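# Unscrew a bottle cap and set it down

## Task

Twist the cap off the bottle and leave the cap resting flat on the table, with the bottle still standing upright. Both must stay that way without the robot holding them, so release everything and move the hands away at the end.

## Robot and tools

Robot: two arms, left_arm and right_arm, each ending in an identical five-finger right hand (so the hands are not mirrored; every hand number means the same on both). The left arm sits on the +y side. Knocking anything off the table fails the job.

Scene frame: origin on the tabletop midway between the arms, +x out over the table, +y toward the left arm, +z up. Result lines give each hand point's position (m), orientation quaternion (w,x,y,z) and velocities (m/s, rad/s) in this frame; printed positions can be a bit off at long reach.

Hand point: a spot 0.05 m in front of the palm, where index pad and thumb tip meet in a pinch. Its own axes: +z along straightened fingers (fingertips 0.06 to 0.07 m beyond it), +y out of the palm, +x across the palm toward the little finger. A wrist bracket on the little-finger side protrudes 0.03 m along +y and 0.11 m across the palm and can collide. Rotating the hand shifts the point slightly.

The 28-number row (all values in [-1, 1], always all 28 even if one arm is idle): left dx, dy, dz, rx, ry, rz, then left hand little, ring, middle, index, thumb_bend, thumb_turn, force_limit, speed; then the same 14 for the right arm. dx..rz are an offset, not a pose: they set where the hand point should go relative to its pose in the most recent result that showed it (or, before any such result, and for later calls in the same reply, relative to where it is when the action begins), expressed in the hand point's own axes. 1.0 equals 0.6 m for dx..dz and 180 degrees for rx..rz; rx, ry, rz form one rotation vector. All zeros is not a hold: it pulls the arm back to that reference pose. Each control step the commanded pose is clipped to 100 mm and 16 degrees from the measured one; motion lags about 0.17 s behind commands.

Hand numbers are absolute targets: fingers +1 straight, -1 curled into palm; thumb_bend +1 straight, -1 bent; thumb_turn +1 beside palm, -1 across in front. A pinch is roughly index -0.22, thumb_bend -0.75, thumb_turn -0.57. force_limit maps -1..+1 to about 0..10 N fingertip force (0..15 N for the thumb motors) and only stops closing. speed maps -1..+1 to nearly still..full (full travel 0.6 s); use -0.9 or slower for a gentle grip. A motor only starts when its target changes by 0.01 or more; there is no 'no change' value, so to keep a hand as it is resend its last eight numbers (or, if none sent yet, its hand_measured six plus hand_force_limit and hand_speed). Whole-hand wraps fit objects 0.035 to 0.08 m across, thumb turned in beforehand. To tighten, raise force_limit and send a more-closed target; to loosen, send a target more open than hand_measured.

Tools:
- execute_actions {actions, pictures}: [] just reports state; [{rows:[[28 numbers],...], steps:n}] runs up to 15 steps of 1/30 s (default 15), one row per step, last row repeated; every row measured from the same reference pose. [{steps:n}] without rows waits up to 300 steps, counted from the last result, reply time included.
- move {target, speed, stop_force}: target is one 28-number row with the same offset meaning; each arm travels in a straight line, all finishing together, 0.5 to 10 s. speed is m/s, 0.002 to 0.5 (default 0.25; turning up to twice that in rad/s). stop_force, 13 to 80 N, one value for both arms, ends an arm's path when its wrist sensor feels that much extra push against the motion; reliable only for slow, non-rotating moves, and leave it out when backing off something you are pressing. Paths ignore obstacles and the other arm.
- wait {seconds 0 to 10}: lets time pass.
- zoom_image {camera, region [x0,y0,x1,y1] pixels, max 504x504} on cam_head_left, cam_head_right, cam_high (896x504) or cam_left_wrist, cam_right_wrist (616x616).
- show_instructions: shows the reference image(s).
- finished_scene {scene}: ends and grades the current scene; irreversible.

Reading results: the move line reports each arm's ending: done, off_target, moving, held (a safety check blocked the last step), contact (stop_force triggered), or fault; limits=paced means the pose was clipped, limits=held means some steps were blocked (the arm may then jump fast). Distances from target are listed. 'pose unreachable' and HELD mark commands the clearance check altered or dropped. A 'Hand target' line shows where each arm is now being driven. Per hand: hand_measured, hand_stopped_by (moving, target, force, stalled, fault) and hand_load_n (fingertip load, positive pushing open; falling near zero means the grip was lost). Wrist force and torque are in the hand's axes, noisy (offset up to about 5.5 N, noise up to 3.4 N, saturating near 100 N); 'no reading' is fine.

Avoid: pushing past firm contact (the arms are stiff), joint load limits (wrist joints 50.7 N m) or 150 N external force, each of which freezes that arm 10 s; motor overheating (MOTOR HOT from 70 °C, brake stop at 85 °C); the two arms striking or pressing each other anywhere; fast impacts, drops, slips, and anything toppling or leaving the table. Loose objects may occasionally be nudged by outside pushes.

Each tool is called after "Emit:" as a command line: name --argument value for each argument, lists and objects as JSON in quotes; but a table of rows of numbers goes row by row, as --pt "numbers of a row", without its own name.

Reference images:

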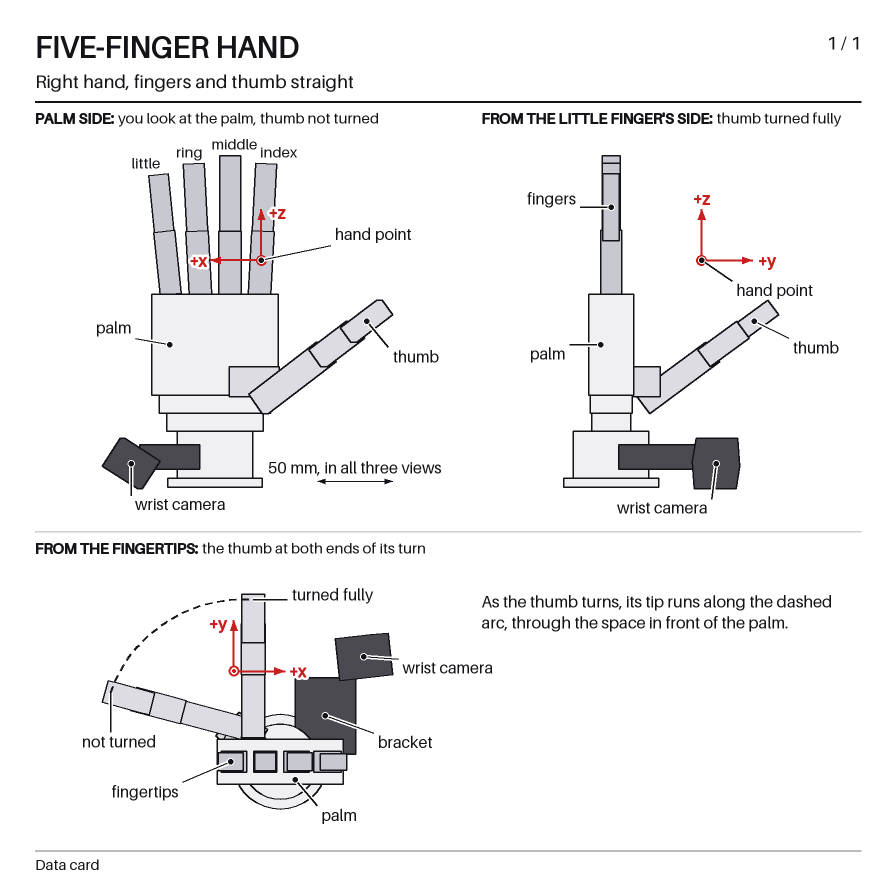

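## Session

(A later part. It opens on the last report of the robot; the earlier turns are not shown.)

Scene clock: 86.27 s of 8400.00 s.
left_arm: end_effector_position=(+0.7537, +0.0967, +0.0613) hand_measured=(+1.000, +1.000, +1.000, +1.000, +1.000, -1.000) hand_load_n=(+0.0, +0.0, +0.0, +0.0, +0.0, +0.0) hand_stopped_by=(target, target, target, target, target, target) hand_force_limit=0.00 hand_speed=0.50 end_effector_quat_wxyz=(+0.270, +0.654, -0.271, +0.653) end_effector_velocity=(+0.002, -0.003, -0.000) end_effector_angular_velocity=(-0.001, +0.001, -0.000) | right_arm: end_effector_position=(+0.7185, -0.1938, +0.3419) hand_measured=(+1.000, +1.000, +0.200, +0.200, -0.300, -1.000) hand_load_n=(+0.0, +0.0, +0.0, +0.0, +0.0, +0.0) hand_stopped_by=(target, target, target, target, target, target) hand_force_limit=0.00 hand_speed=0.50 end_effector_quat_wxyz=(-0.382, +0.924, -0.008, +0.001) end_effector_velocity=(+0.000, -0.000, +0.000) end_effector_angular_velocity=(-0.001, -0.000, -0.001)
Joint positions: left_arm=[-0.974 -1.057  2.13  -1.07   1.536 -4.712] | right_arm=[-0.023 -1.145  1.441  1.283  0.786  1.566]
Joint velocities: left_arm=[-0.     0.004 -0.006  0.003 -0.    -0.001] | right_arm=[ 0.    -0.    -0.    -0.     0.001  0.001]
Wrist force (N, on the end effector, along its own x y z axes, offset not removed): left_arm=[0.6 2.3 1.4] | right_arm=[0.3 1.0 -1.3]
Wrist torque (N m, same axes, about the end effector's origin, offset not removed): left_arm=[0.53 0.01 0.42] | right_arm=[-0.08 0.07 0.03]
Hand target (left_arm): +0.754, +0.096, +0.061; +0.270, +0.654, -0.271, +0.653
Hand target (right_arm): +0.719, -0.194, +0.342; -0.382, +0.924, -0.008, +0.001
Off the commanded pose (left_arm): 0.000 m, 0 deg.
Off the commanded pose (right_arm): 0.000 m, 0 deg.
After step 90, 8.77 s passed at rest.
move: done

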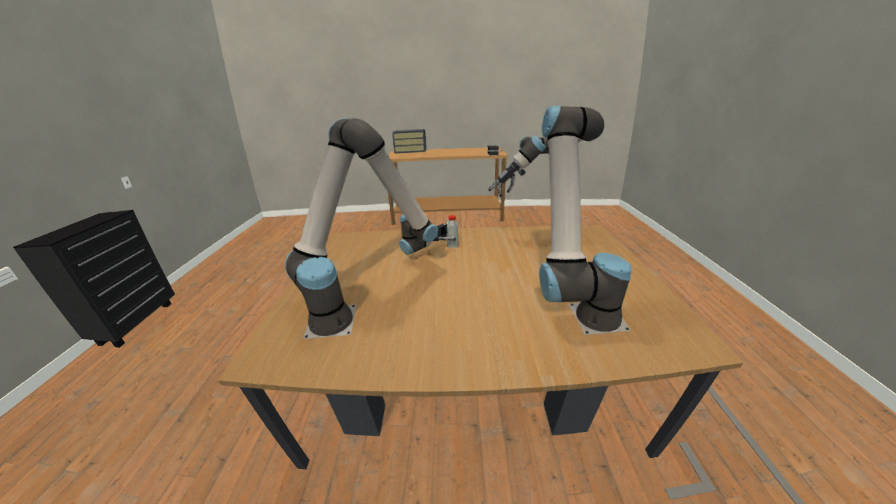

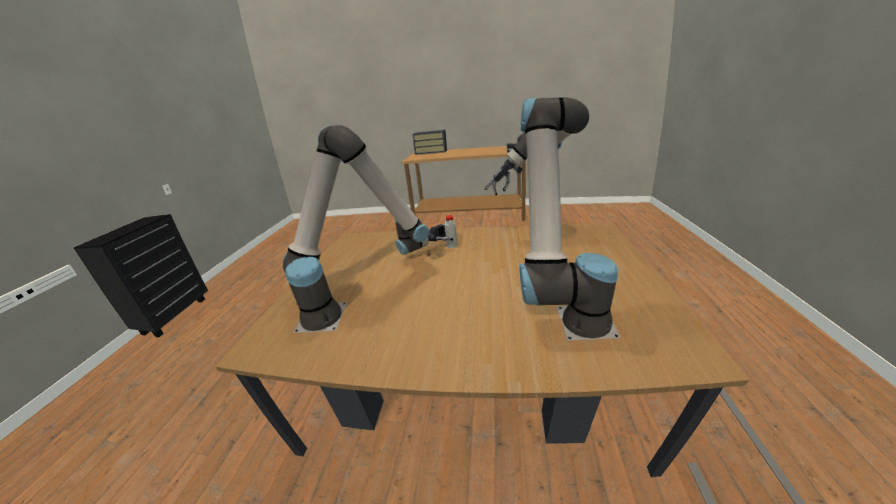

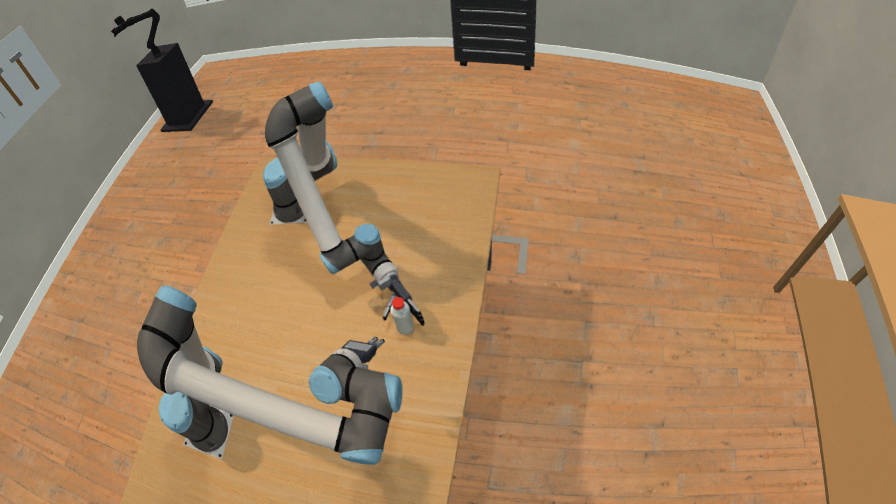

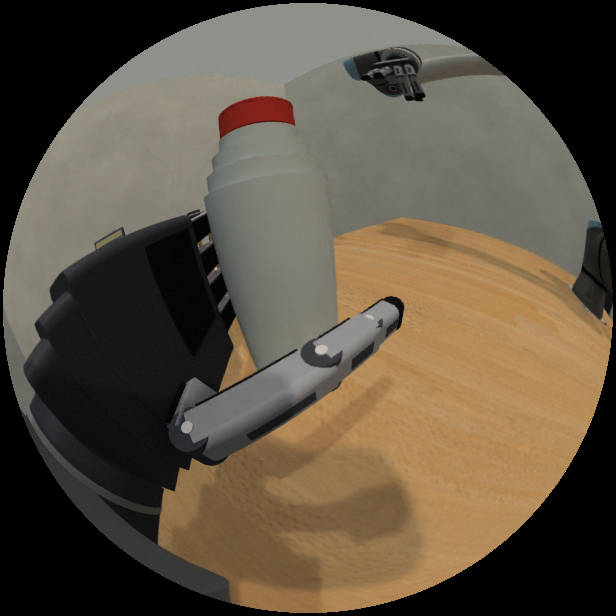

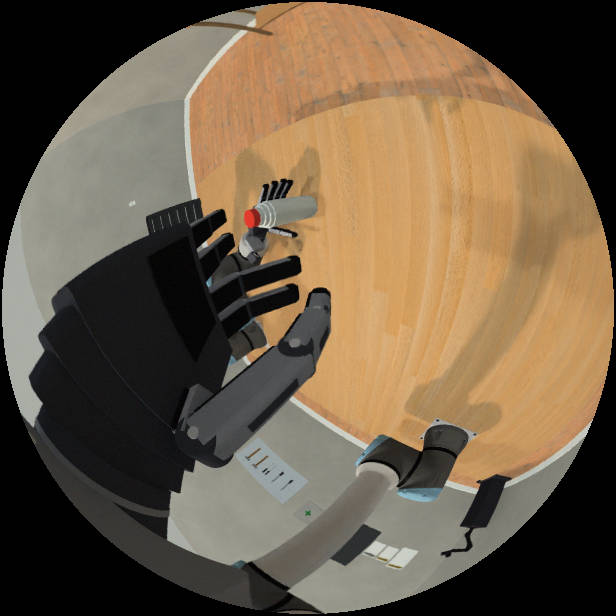

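Emit:
move --target '[0,0,0.025,0,0,0,1,1,1,1,1,-1,0,0.5,0.045,-0.24,0.405,0.055,0,0,-1,-1,0.4,0.4,0,-1,0,0.5]' --speed 0.2

Emit:
move --target '[0,0,0,0,0,0,-1,-1,-1,-1,-1,-1,1,-0.7,0,0,0,0,0,0,-1,-1,0.4,0.4,0,-1,0,0.5]'

Emit:
zoom_image --camera "cam_head_right" --region '[410, 170, 500, 255]'

Scene clock: 105.93 s of 8400.00 s.
left_arm: end_effector_position=(+0.7643, +0.0861, +0.0612) hand_measured=(+1.000, +1.000, +1.000, +1.000, +1.000, -1.000) hand_load_n=(+0.0, +0.0, +0.0, +0.0, +0.0, +0.0) hand_stopped_by=(target, target, target, target, target, target) hand_force_limit=0.00 hand_speed=0.50 end_effector_quat_wxyz=(+0.270, +0.654, -0.271, +0.653) end_effector_velocity=(+0.000, +0.001, -0.002) end_effector_angular_velocity=(+0.001, +0.001, +0.001) | right_arm: end_effector_position=(+0.7492, +0.0788, +0.2715) hand_measured=(-1.000, -1.000, +0.400, +0.400, +0.000, -1.000) hand_load_n=(+0.0, +0.0, +0.0, +0.0, +0.0, +0.0) hand_stopped_by=(target, target, target, target, target, target) hand_force_limit=0.00 hand_speed=0.50 end_effector_quat_wxyz=(-0.461, +0.888, -0.008, +0.001) end_effector_velocity=(+0.000, +0.002, -0.001) end_effector_angular_velocity=(+0.001, -0.001, -0.000)
Joint positions: left_arm=[-0.973 -1.043  2.1   -1.055  1.537 -4.712] | right_arm=[ 0.288 -0.947  1.225  0.891  0.676  2.075]
Joint velocities: left_arm=[ 0.001  0.002  0.     0.     0.    -0.   ] | right_arm=[ 0.002  0.002 -0.002 -0.004  0.     0.004]
Wrist force (N, on the end effector, along its own x y z axes, offset not removed): left_arm=[1.4 3.5 -0.8] | right_arm=[-3.2 -0.4 -1.3]
Wrist torque (N m, same axes, about the end effector's origin, offset not removed): left_arm=[0.86 0.01 0.47] | right_arm=[-0.26 0.52 -0.24]
Hand target (left_arm): +0.764, +0.086, +0.061; +0.270, +0.654, -0.271, +0.653
Hand target (right_arm): +0.749, +0.079, +0.271; -0.461, +0.888, -0.008, +0.002
Off the commanded pose (left_arm): 0.000 m, 0 deg.
Off the commanded pose (right_arm): 0.001 m, 0 deg.
After step 90, 14.60 s passed at rest.
move: done

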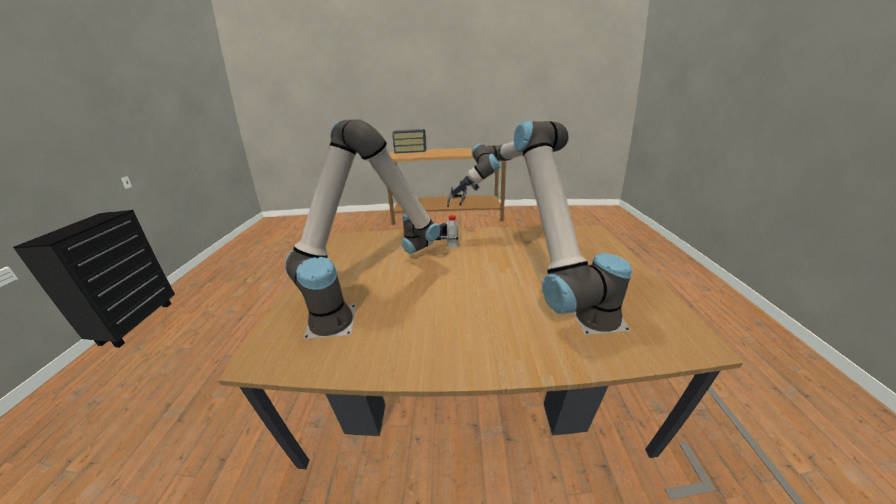

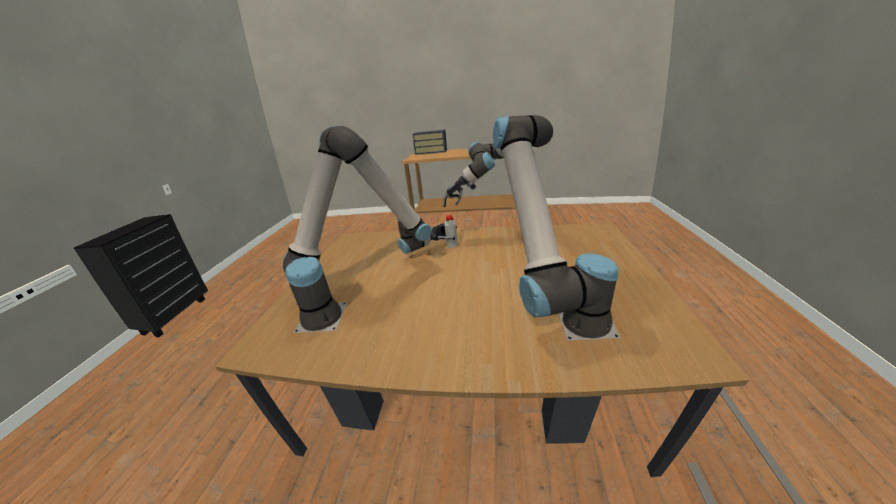

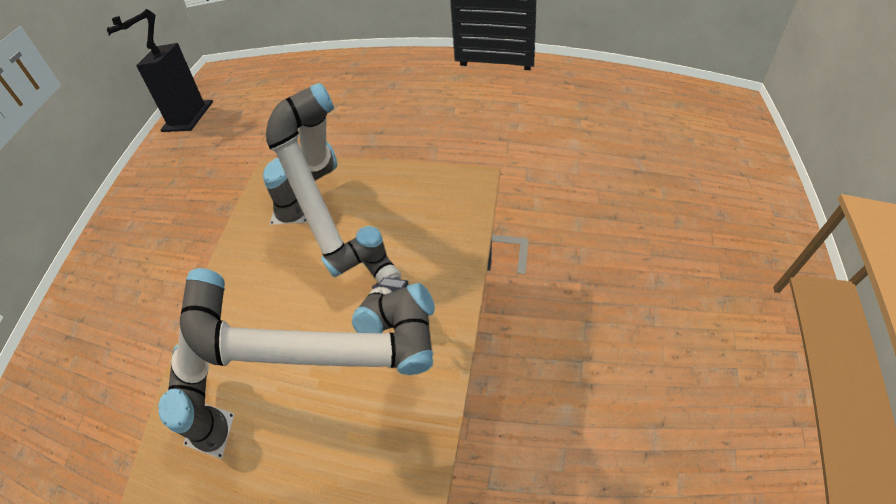

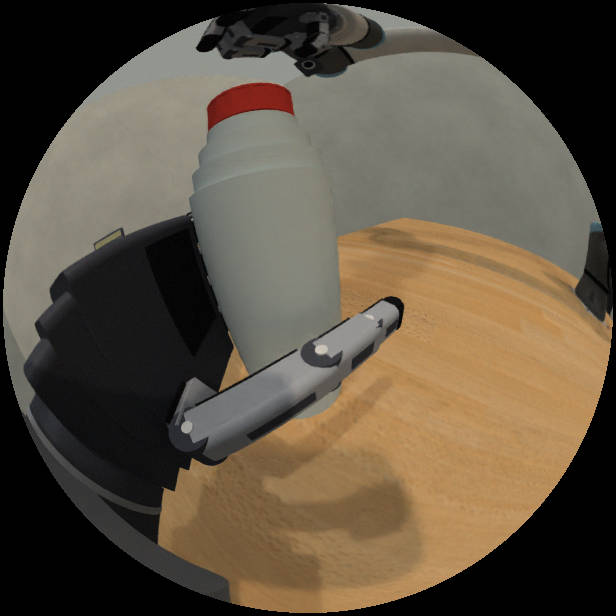

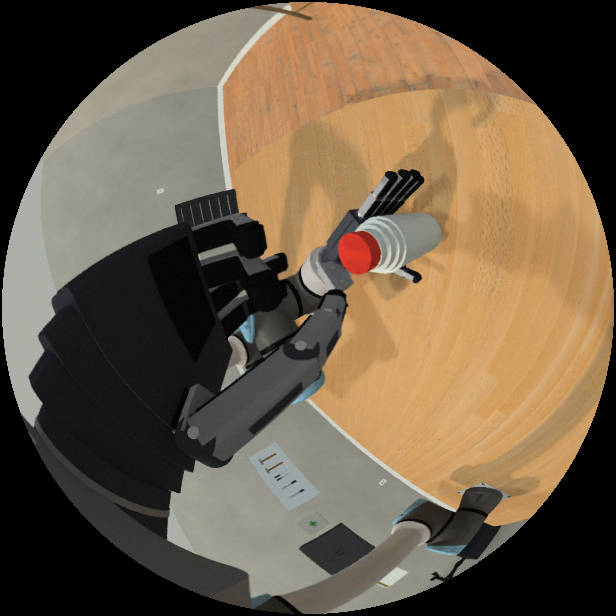

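Scene clock: 108.10 s of 8400.00 s.
left_arm: end_effector_position=(+0.7644, +0.0861, +0.0613) hand_measured=(+0.056, +0.072, +0.078, +0.092, +0.478, -1.000) hand_load_n=(+11.5, +9.0, +9.0, +6.0, +30.0, +4.0) hand_stopped_by=(force, force, force, force, force, target) hand_force_limit=1.00 hand_speed=-0.70 end_effector_quat_wxyz=(+0.270, +0.654, -0.271, +0.653) end_effector_velocity=(+0.000, +0.001, -0.000) end_effector_angular_velocity=(+0.000, +0.000, +0.001) | right_arm: end_effector_position=(+0.7492, +0.0788, +0.2715) hand_measured=(-1.000, -1.000, +0.400, +0.400, +0.000, -1.000) hand_load_n=(+0.0, +0.0, +0.0, +0.0, +0.0, +0.0) hand_stopped_by=(target, target, target, target, target, target) hand_force_limit=0.00 hand_speed=0.50 end_effector_quat_wxyz=(-0.461, +0.888, -0.008, +0.001) end_effector_velocity=(-0.000, +0.000, -0.000) end_effector_angular_velocity=(+0.000, +0.001, -0.000)
Joint positions: left_arm=[-0.973 -1.043  2.1   -1.055  1.537 -4.712] | right_arm=[ 0.288 -0.947  1.225  0.891  0.676  2.075]
Joint velocities: left_arm=[ 0.001 -0.     0.001 -0.     0.     0.   ] | right_arm=[ 0.    -0.     0.     0.    -0.     0.001]
Wrist force (N, on the end effector, along its own x y z axes, offset not removed): left_arm=[17.7 1.1 -0.1] | right_arm=[-1.3 0.5 -0.7]
Wrist torque (N m, same axes, about the end effector's origin, offset not removed): left_arm=[0.36 -0.70 0.09] | right_arm=[-0.17 0.34 -0.17]
Hand target (left_arm): +0.764, +0.086, +0.061; +0.270, +0.654, -0.271, +0.653
Hand target (right_arm): +0.749, +0.079, +0.271; -0.461, +0.888, -0.008, +0.001
Off the commanded pose (left_arm): 0.000 m, 0 deg.
Off the commanded pose (right_arm): 0.000 m, 0 deg.
move: done

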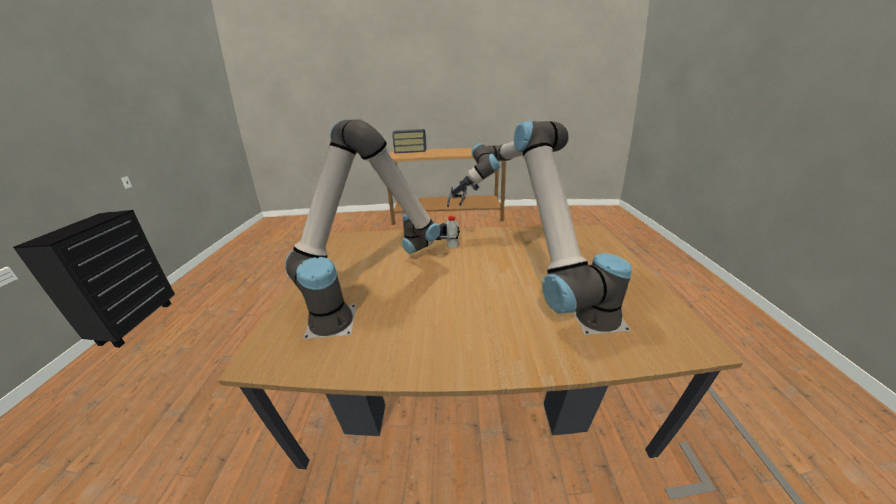

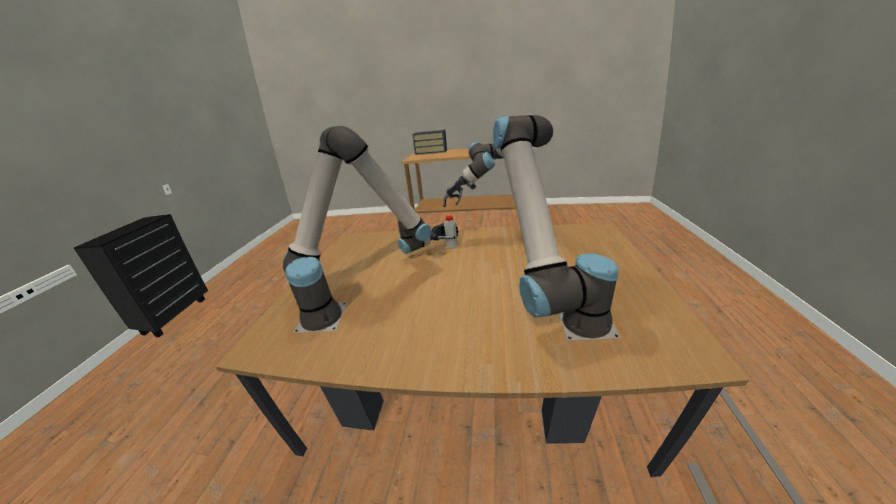

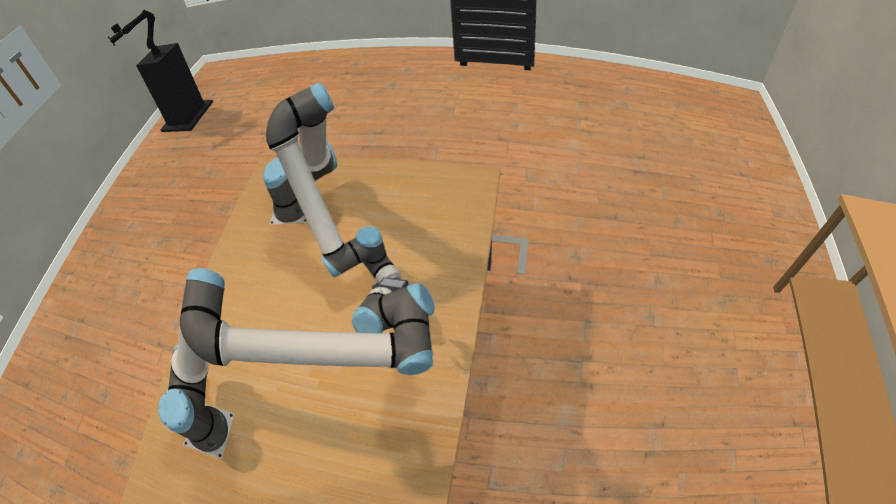

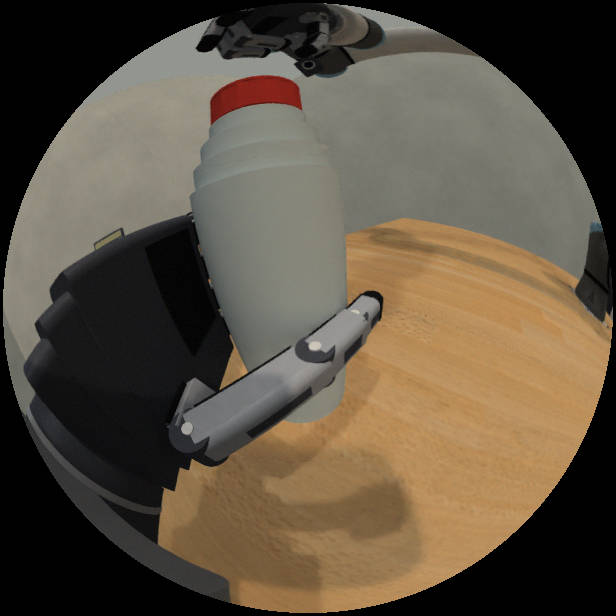

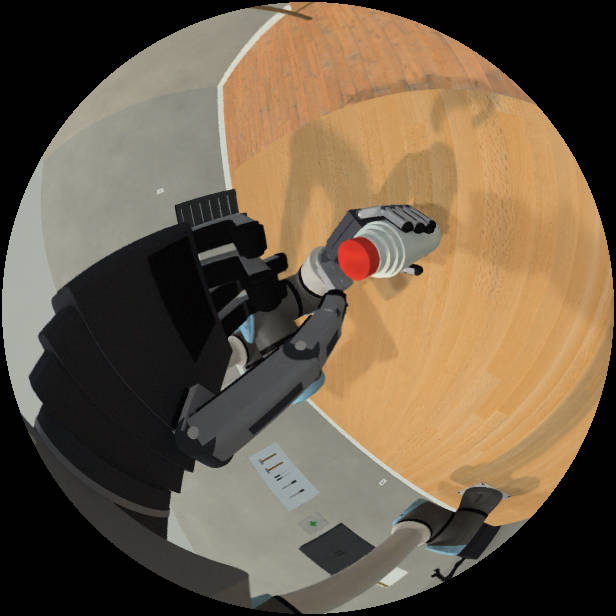

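Region (410, 170, 500, 255) of cam_head_right's 896x504 image, scaled by 5.600, with more detail than that image has.

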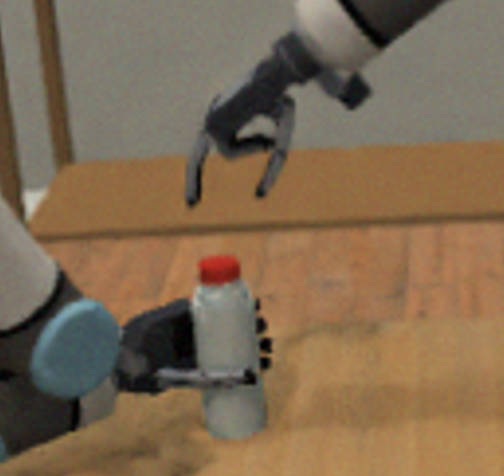

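Emit:
move --target '[0,0,0,0,0,0,-1,-1,-1,-1,-1,-1,1,-0.7,-0.008,0.05,0.059,0,0,0,-1,-1,0.4,0.4,0,-1,0,0.5]' --speed 0.08

Emit:
zoom_image --camera "cam_head_right" --region '[420, 185, 480, 240]'

Emit:
zoom_image --camera "cam_right_wrist" --region '[220, 180, 440, 360]'

Scene clock: 118.17 s of 8400.00 s.
left_arm: end_effector_position=(+0.7644, +0.0861, +0.0613) hand_measured=(+0.056, +0.072, +0.078, +0.092, +0.478, -1.000) hand_load_n=(+11.5, +9.0, +9.0, +6.0, +30.0, +4.0) hand_stopped_by=(force, force, force, force, force, target) hand_force_limit=1.00 hand_speed=-0.70 end_effector_quat_wxyz=(+0.270, +0.654, -0.271, +0.653) end_effector_velocity=(+0.000, -0.000, +0.001) end_effector_angular_velocity=(-0.001, +0.000, +0.001) | right_arm: end_effector_position=(+0.7444, +0.0904, +0.2269) hand_measured=(-1.000, -1.000, +0.400, +0.400, +0.000, -1.000) hand_load_n=(+0.0, +0.0, +0.0, +0.0, +0.0, +0.0) hand_stopped_by=(target, target, target, target, target, target) hand_force_limit=0.00 hand_speed=0.50 end_effector_quat_wxyz=(-0.461, +0.888, -0.008, +0.001) end_effector_velocity=(-0.000, +0.001, -0.004) end_effector_angular_velocity=(-0.001, +0.002, -0.001)
Joint positions: left_arm=[-0.973 -1.043  2.1   -1.055  1.537 -4.712] | right_arm=[ 0.303 -0.924  1.264  0.811  0.682  2.097]
Joint velocities: left_arm=[-0.001 -0.    -0.     0.    -0.001 -0.001] | right_arm=[ 0.001  0.003  0.002 -0.005  0.001  0.002]
Wrist force (N, on the end effector, along its own x y z axes, offset not removed): left_arm=[21.5 2.2 1.3] | right_arm=[-1.9 1.2 -1.4]
Wrist torque (N m, same axes, about the end effector's origin, offset not removed): left_arm=[0.55 -0.99 0.28] | right_arm=[0.05 0.30 -0.10]
Hand target (left_arm): +0.764, +0.086, +0.061; +0.270, +0.654, -0.271, +0.653
Hand target (right_arm): +0.744, +0.090, +0.227; -0.461, +0.888, -0.008, +0.001
Off the commanded pose (left_arm): 0.000 m, 0 deg.
Off the commanded pose (right_arm): 0.000 m, 0 deg.
After step 90, 6.00 s passed at rest.
move: done

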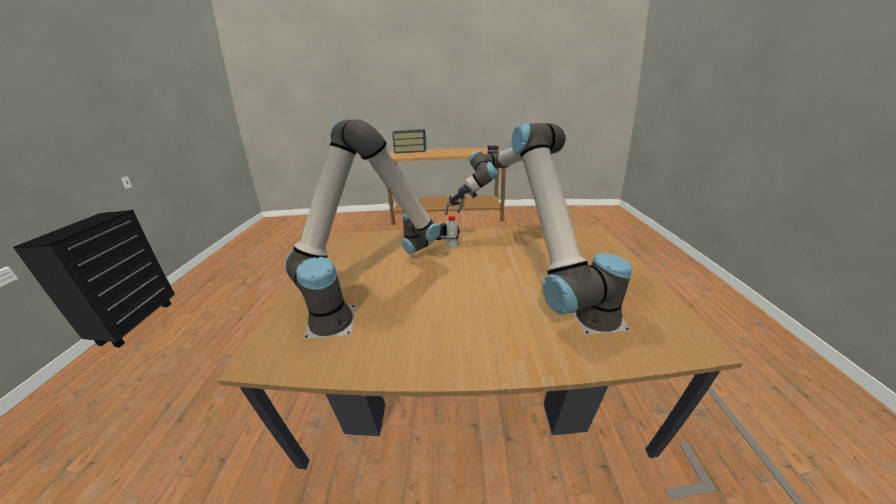

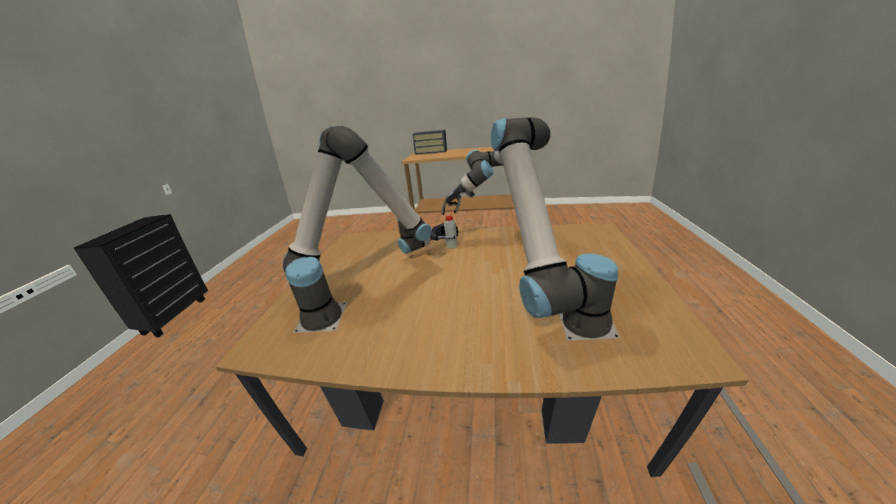

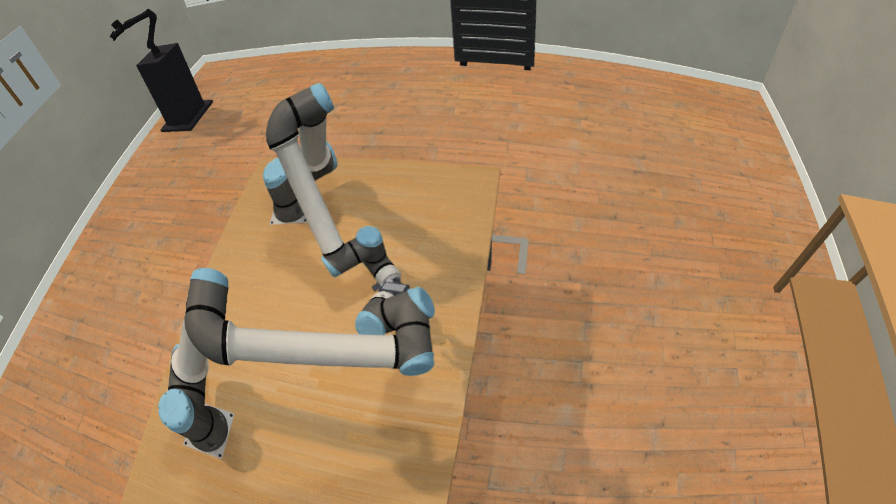

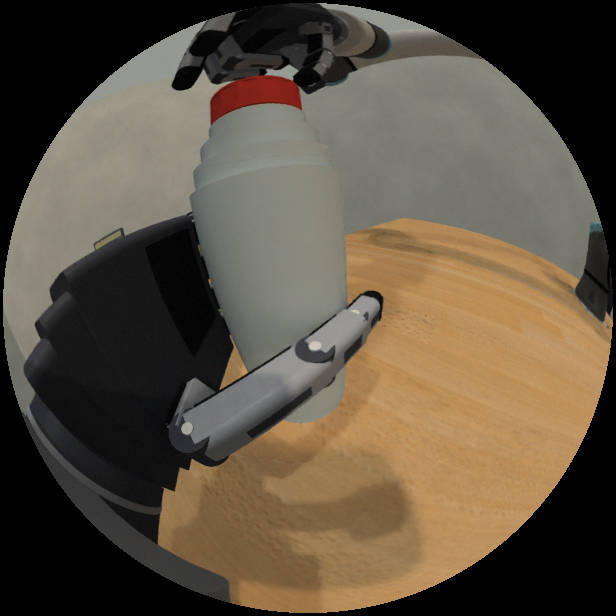

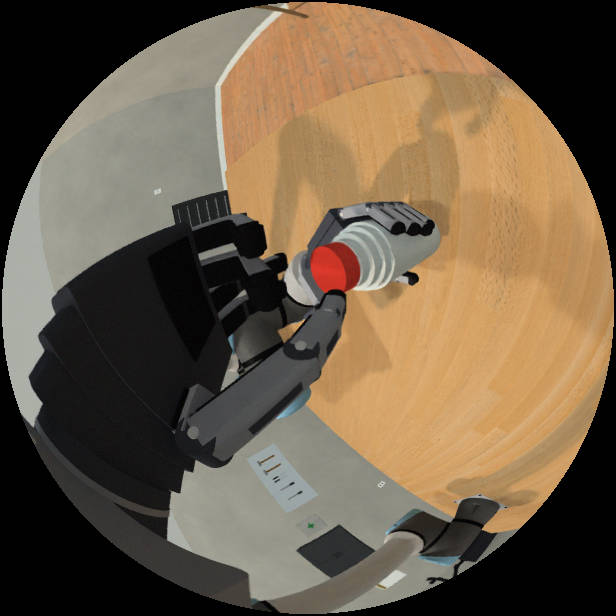

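Region (420, 185, 480, 240) of cam_head_right's 896x504 image, scaled by 8.400, with more detail than that image has; it fills the top 462 rows of this view, and the rest is white.

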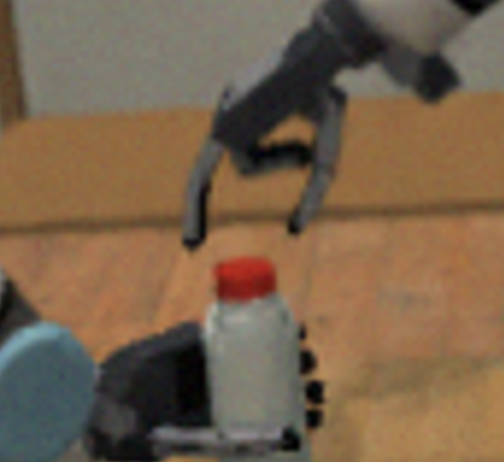

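Region (220, 180, 440, 360) of cam_right_wrist's 616x616 image, scaled by 2.291, with more detail than that image has; it fills the top 412 rows of this view, and the rest is white.

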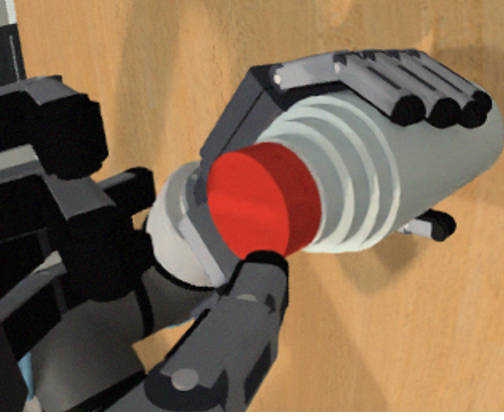

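Emit:
move --target '[0,0,0,0,0,0,-1,-1,-1,-1,-1,-1,1,-0.7,0.005,0.044,0.030,0.033,0,0,-1,-1,0.4,0.4,0,-1,0,0.5]' --speed 0.04

Emit:
zoom_image --camera "cam_head_right" --region '[420, 185, 480, 240]'

Emit:
zoom_image --camera "cam_right_wrist" --region '[220, 180, 440, 360]'

Scene clock: 127.47 s of 8400.00 s.
left_arm: end_effector_position=(+0.7644, +0.0861, +0.0613) hand_measured=(+0.056, +0.072, +0.078, +0.092, +0.478, -1.000) hand_load_n=(+11.5, +9.0, +9.0, +6.0, +30.0, +4.0) hand_stopped_by=(force, force, force, force, force, target) hand_force_limit=1.00 hand_speed=-0.70 end_effector_quat_wxyz=(+0.270, +0.654, -0.271, +0.653) end_effector_velocity=(+0.001, +0.001, -0.002) end_effector_angular_velocity=(+0.002, +0.001, +0.000) | right_arm: end_effector_position=(+0.7472, +0.0898, +0.1953) hand_measured=(-1.000, -1.000, +0.400, +0.400, +0.000, -1.000) hand_load_n=(+0.0, +0.0, +0.0, +0.0, +0.0, +0.0) hand_stopped_by=(target, target, target, target, target, target) hand_force_limit=0.00 hand_speed=0.50 end_effector_quat_wxyz=(-0.505, +0.863, -0.007, +0.002) end_effector_velocity=(+0.000, -0.000, -0.002) end_effector_angular_velocity=(+0.009, -0.001, -0.002)
Joint positions: left_arm=[-0.973 -1.043  2.1   -1.055  1.537 -4.712] | right_arm=[ 0.278 -0.913  1.331  0.676  0.583  2.13 ]
Joint velocities: left_arm=[ 0.002  0.002 -0.     0.     0.001  0.001] | right_arm=[-0.002 -0.     0.006 -0.014 -0.008  0.006]
Wrist force (N, on the end effector, along its own x y z axes, offset not removed): left_arm=[17.2 2.6 0.5] | right_arm=[-0.9 0.0 -2.7]
Wrist torque (N m, same axes, about the end effector's origin, offset not removed): left_arm=[0.54 -0.67 0.23] | right_arm=[0.01 0.23 -0.16]
Hand target (left_arm): +0.764, +0.086, +0.061; +0.270, +0.654, -0.271, +0.653
Hand target (right_arm): +0.747, +0.090, +0.195; -0.506, +0.863, -0.007, +0.002
Off the commanded pose (left_arm): 0.000 m, 0 deg.
Off the commanded pose (right_arm): 0.000 m, 0 deg.
After step 90, 4.67 s passed at rest.
move: done

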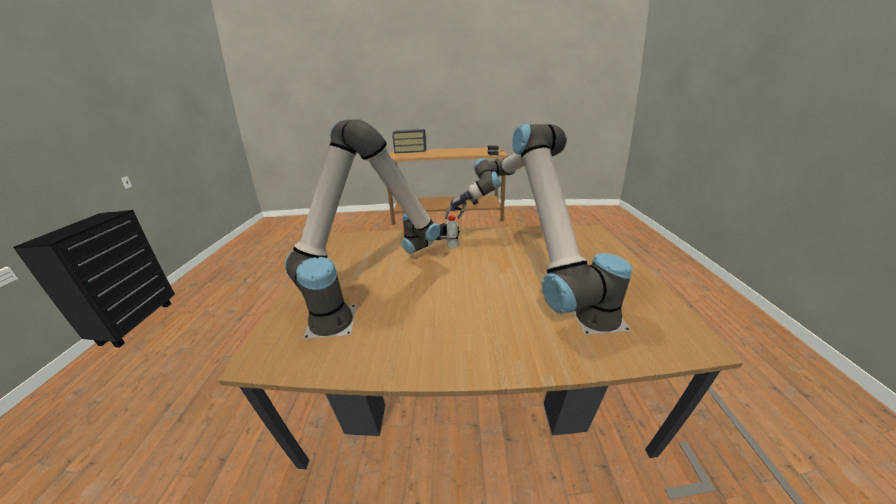

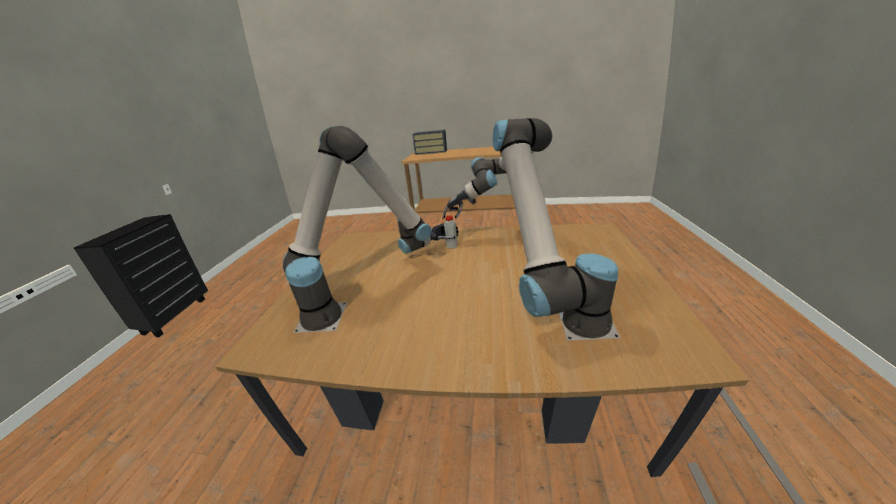

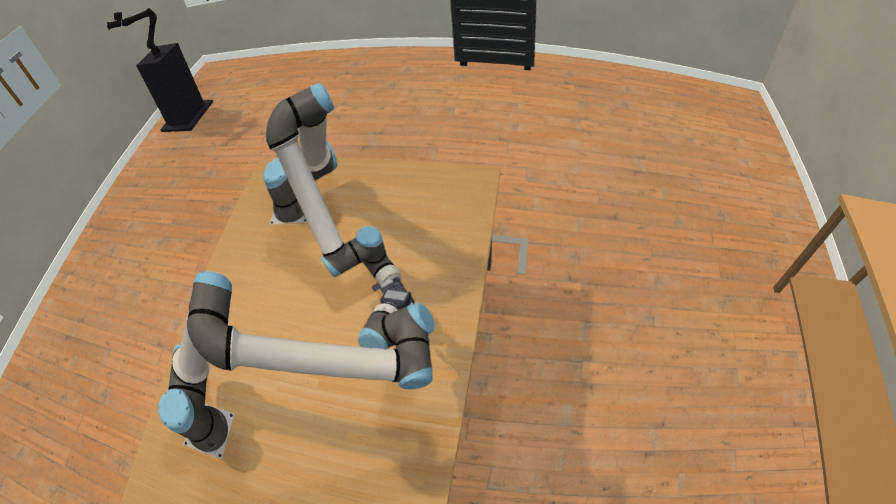

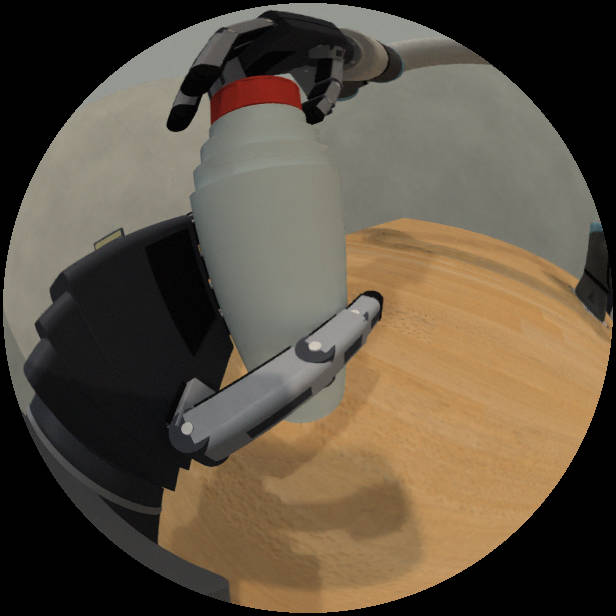

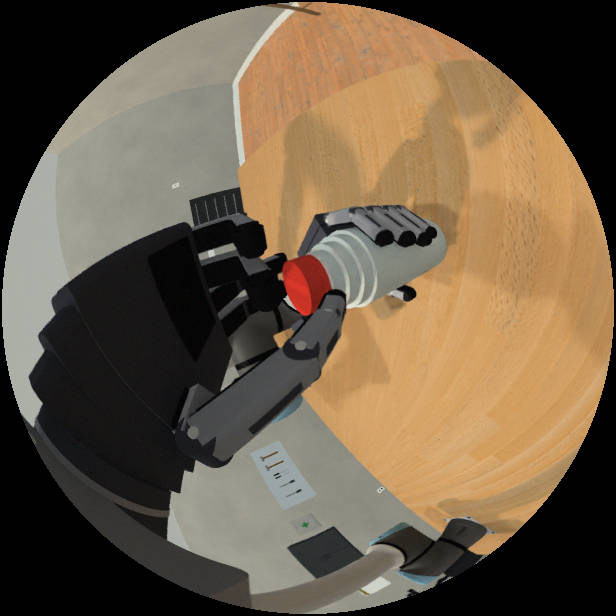

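Region (420, 185, 480, 240) of cam_head_right's 896x504 image, scaled by 8.400, with more detail than that image has; it fills the top 462 rows of this view, and the rest is white.

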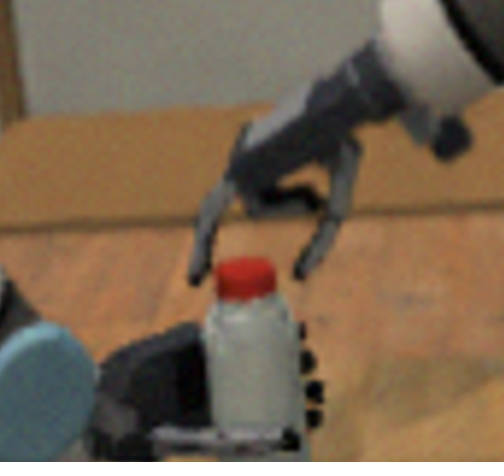

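Region (220, 180, 440, 360) of cam_right_wrist's 616x616 image, scaled by 2.291, with more detail than that image has; it fills the top 412 rows of this view, and the rest is white.

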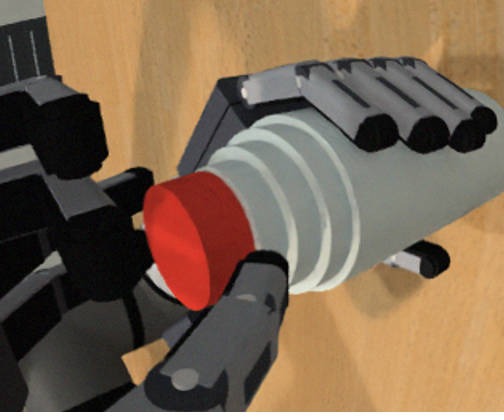

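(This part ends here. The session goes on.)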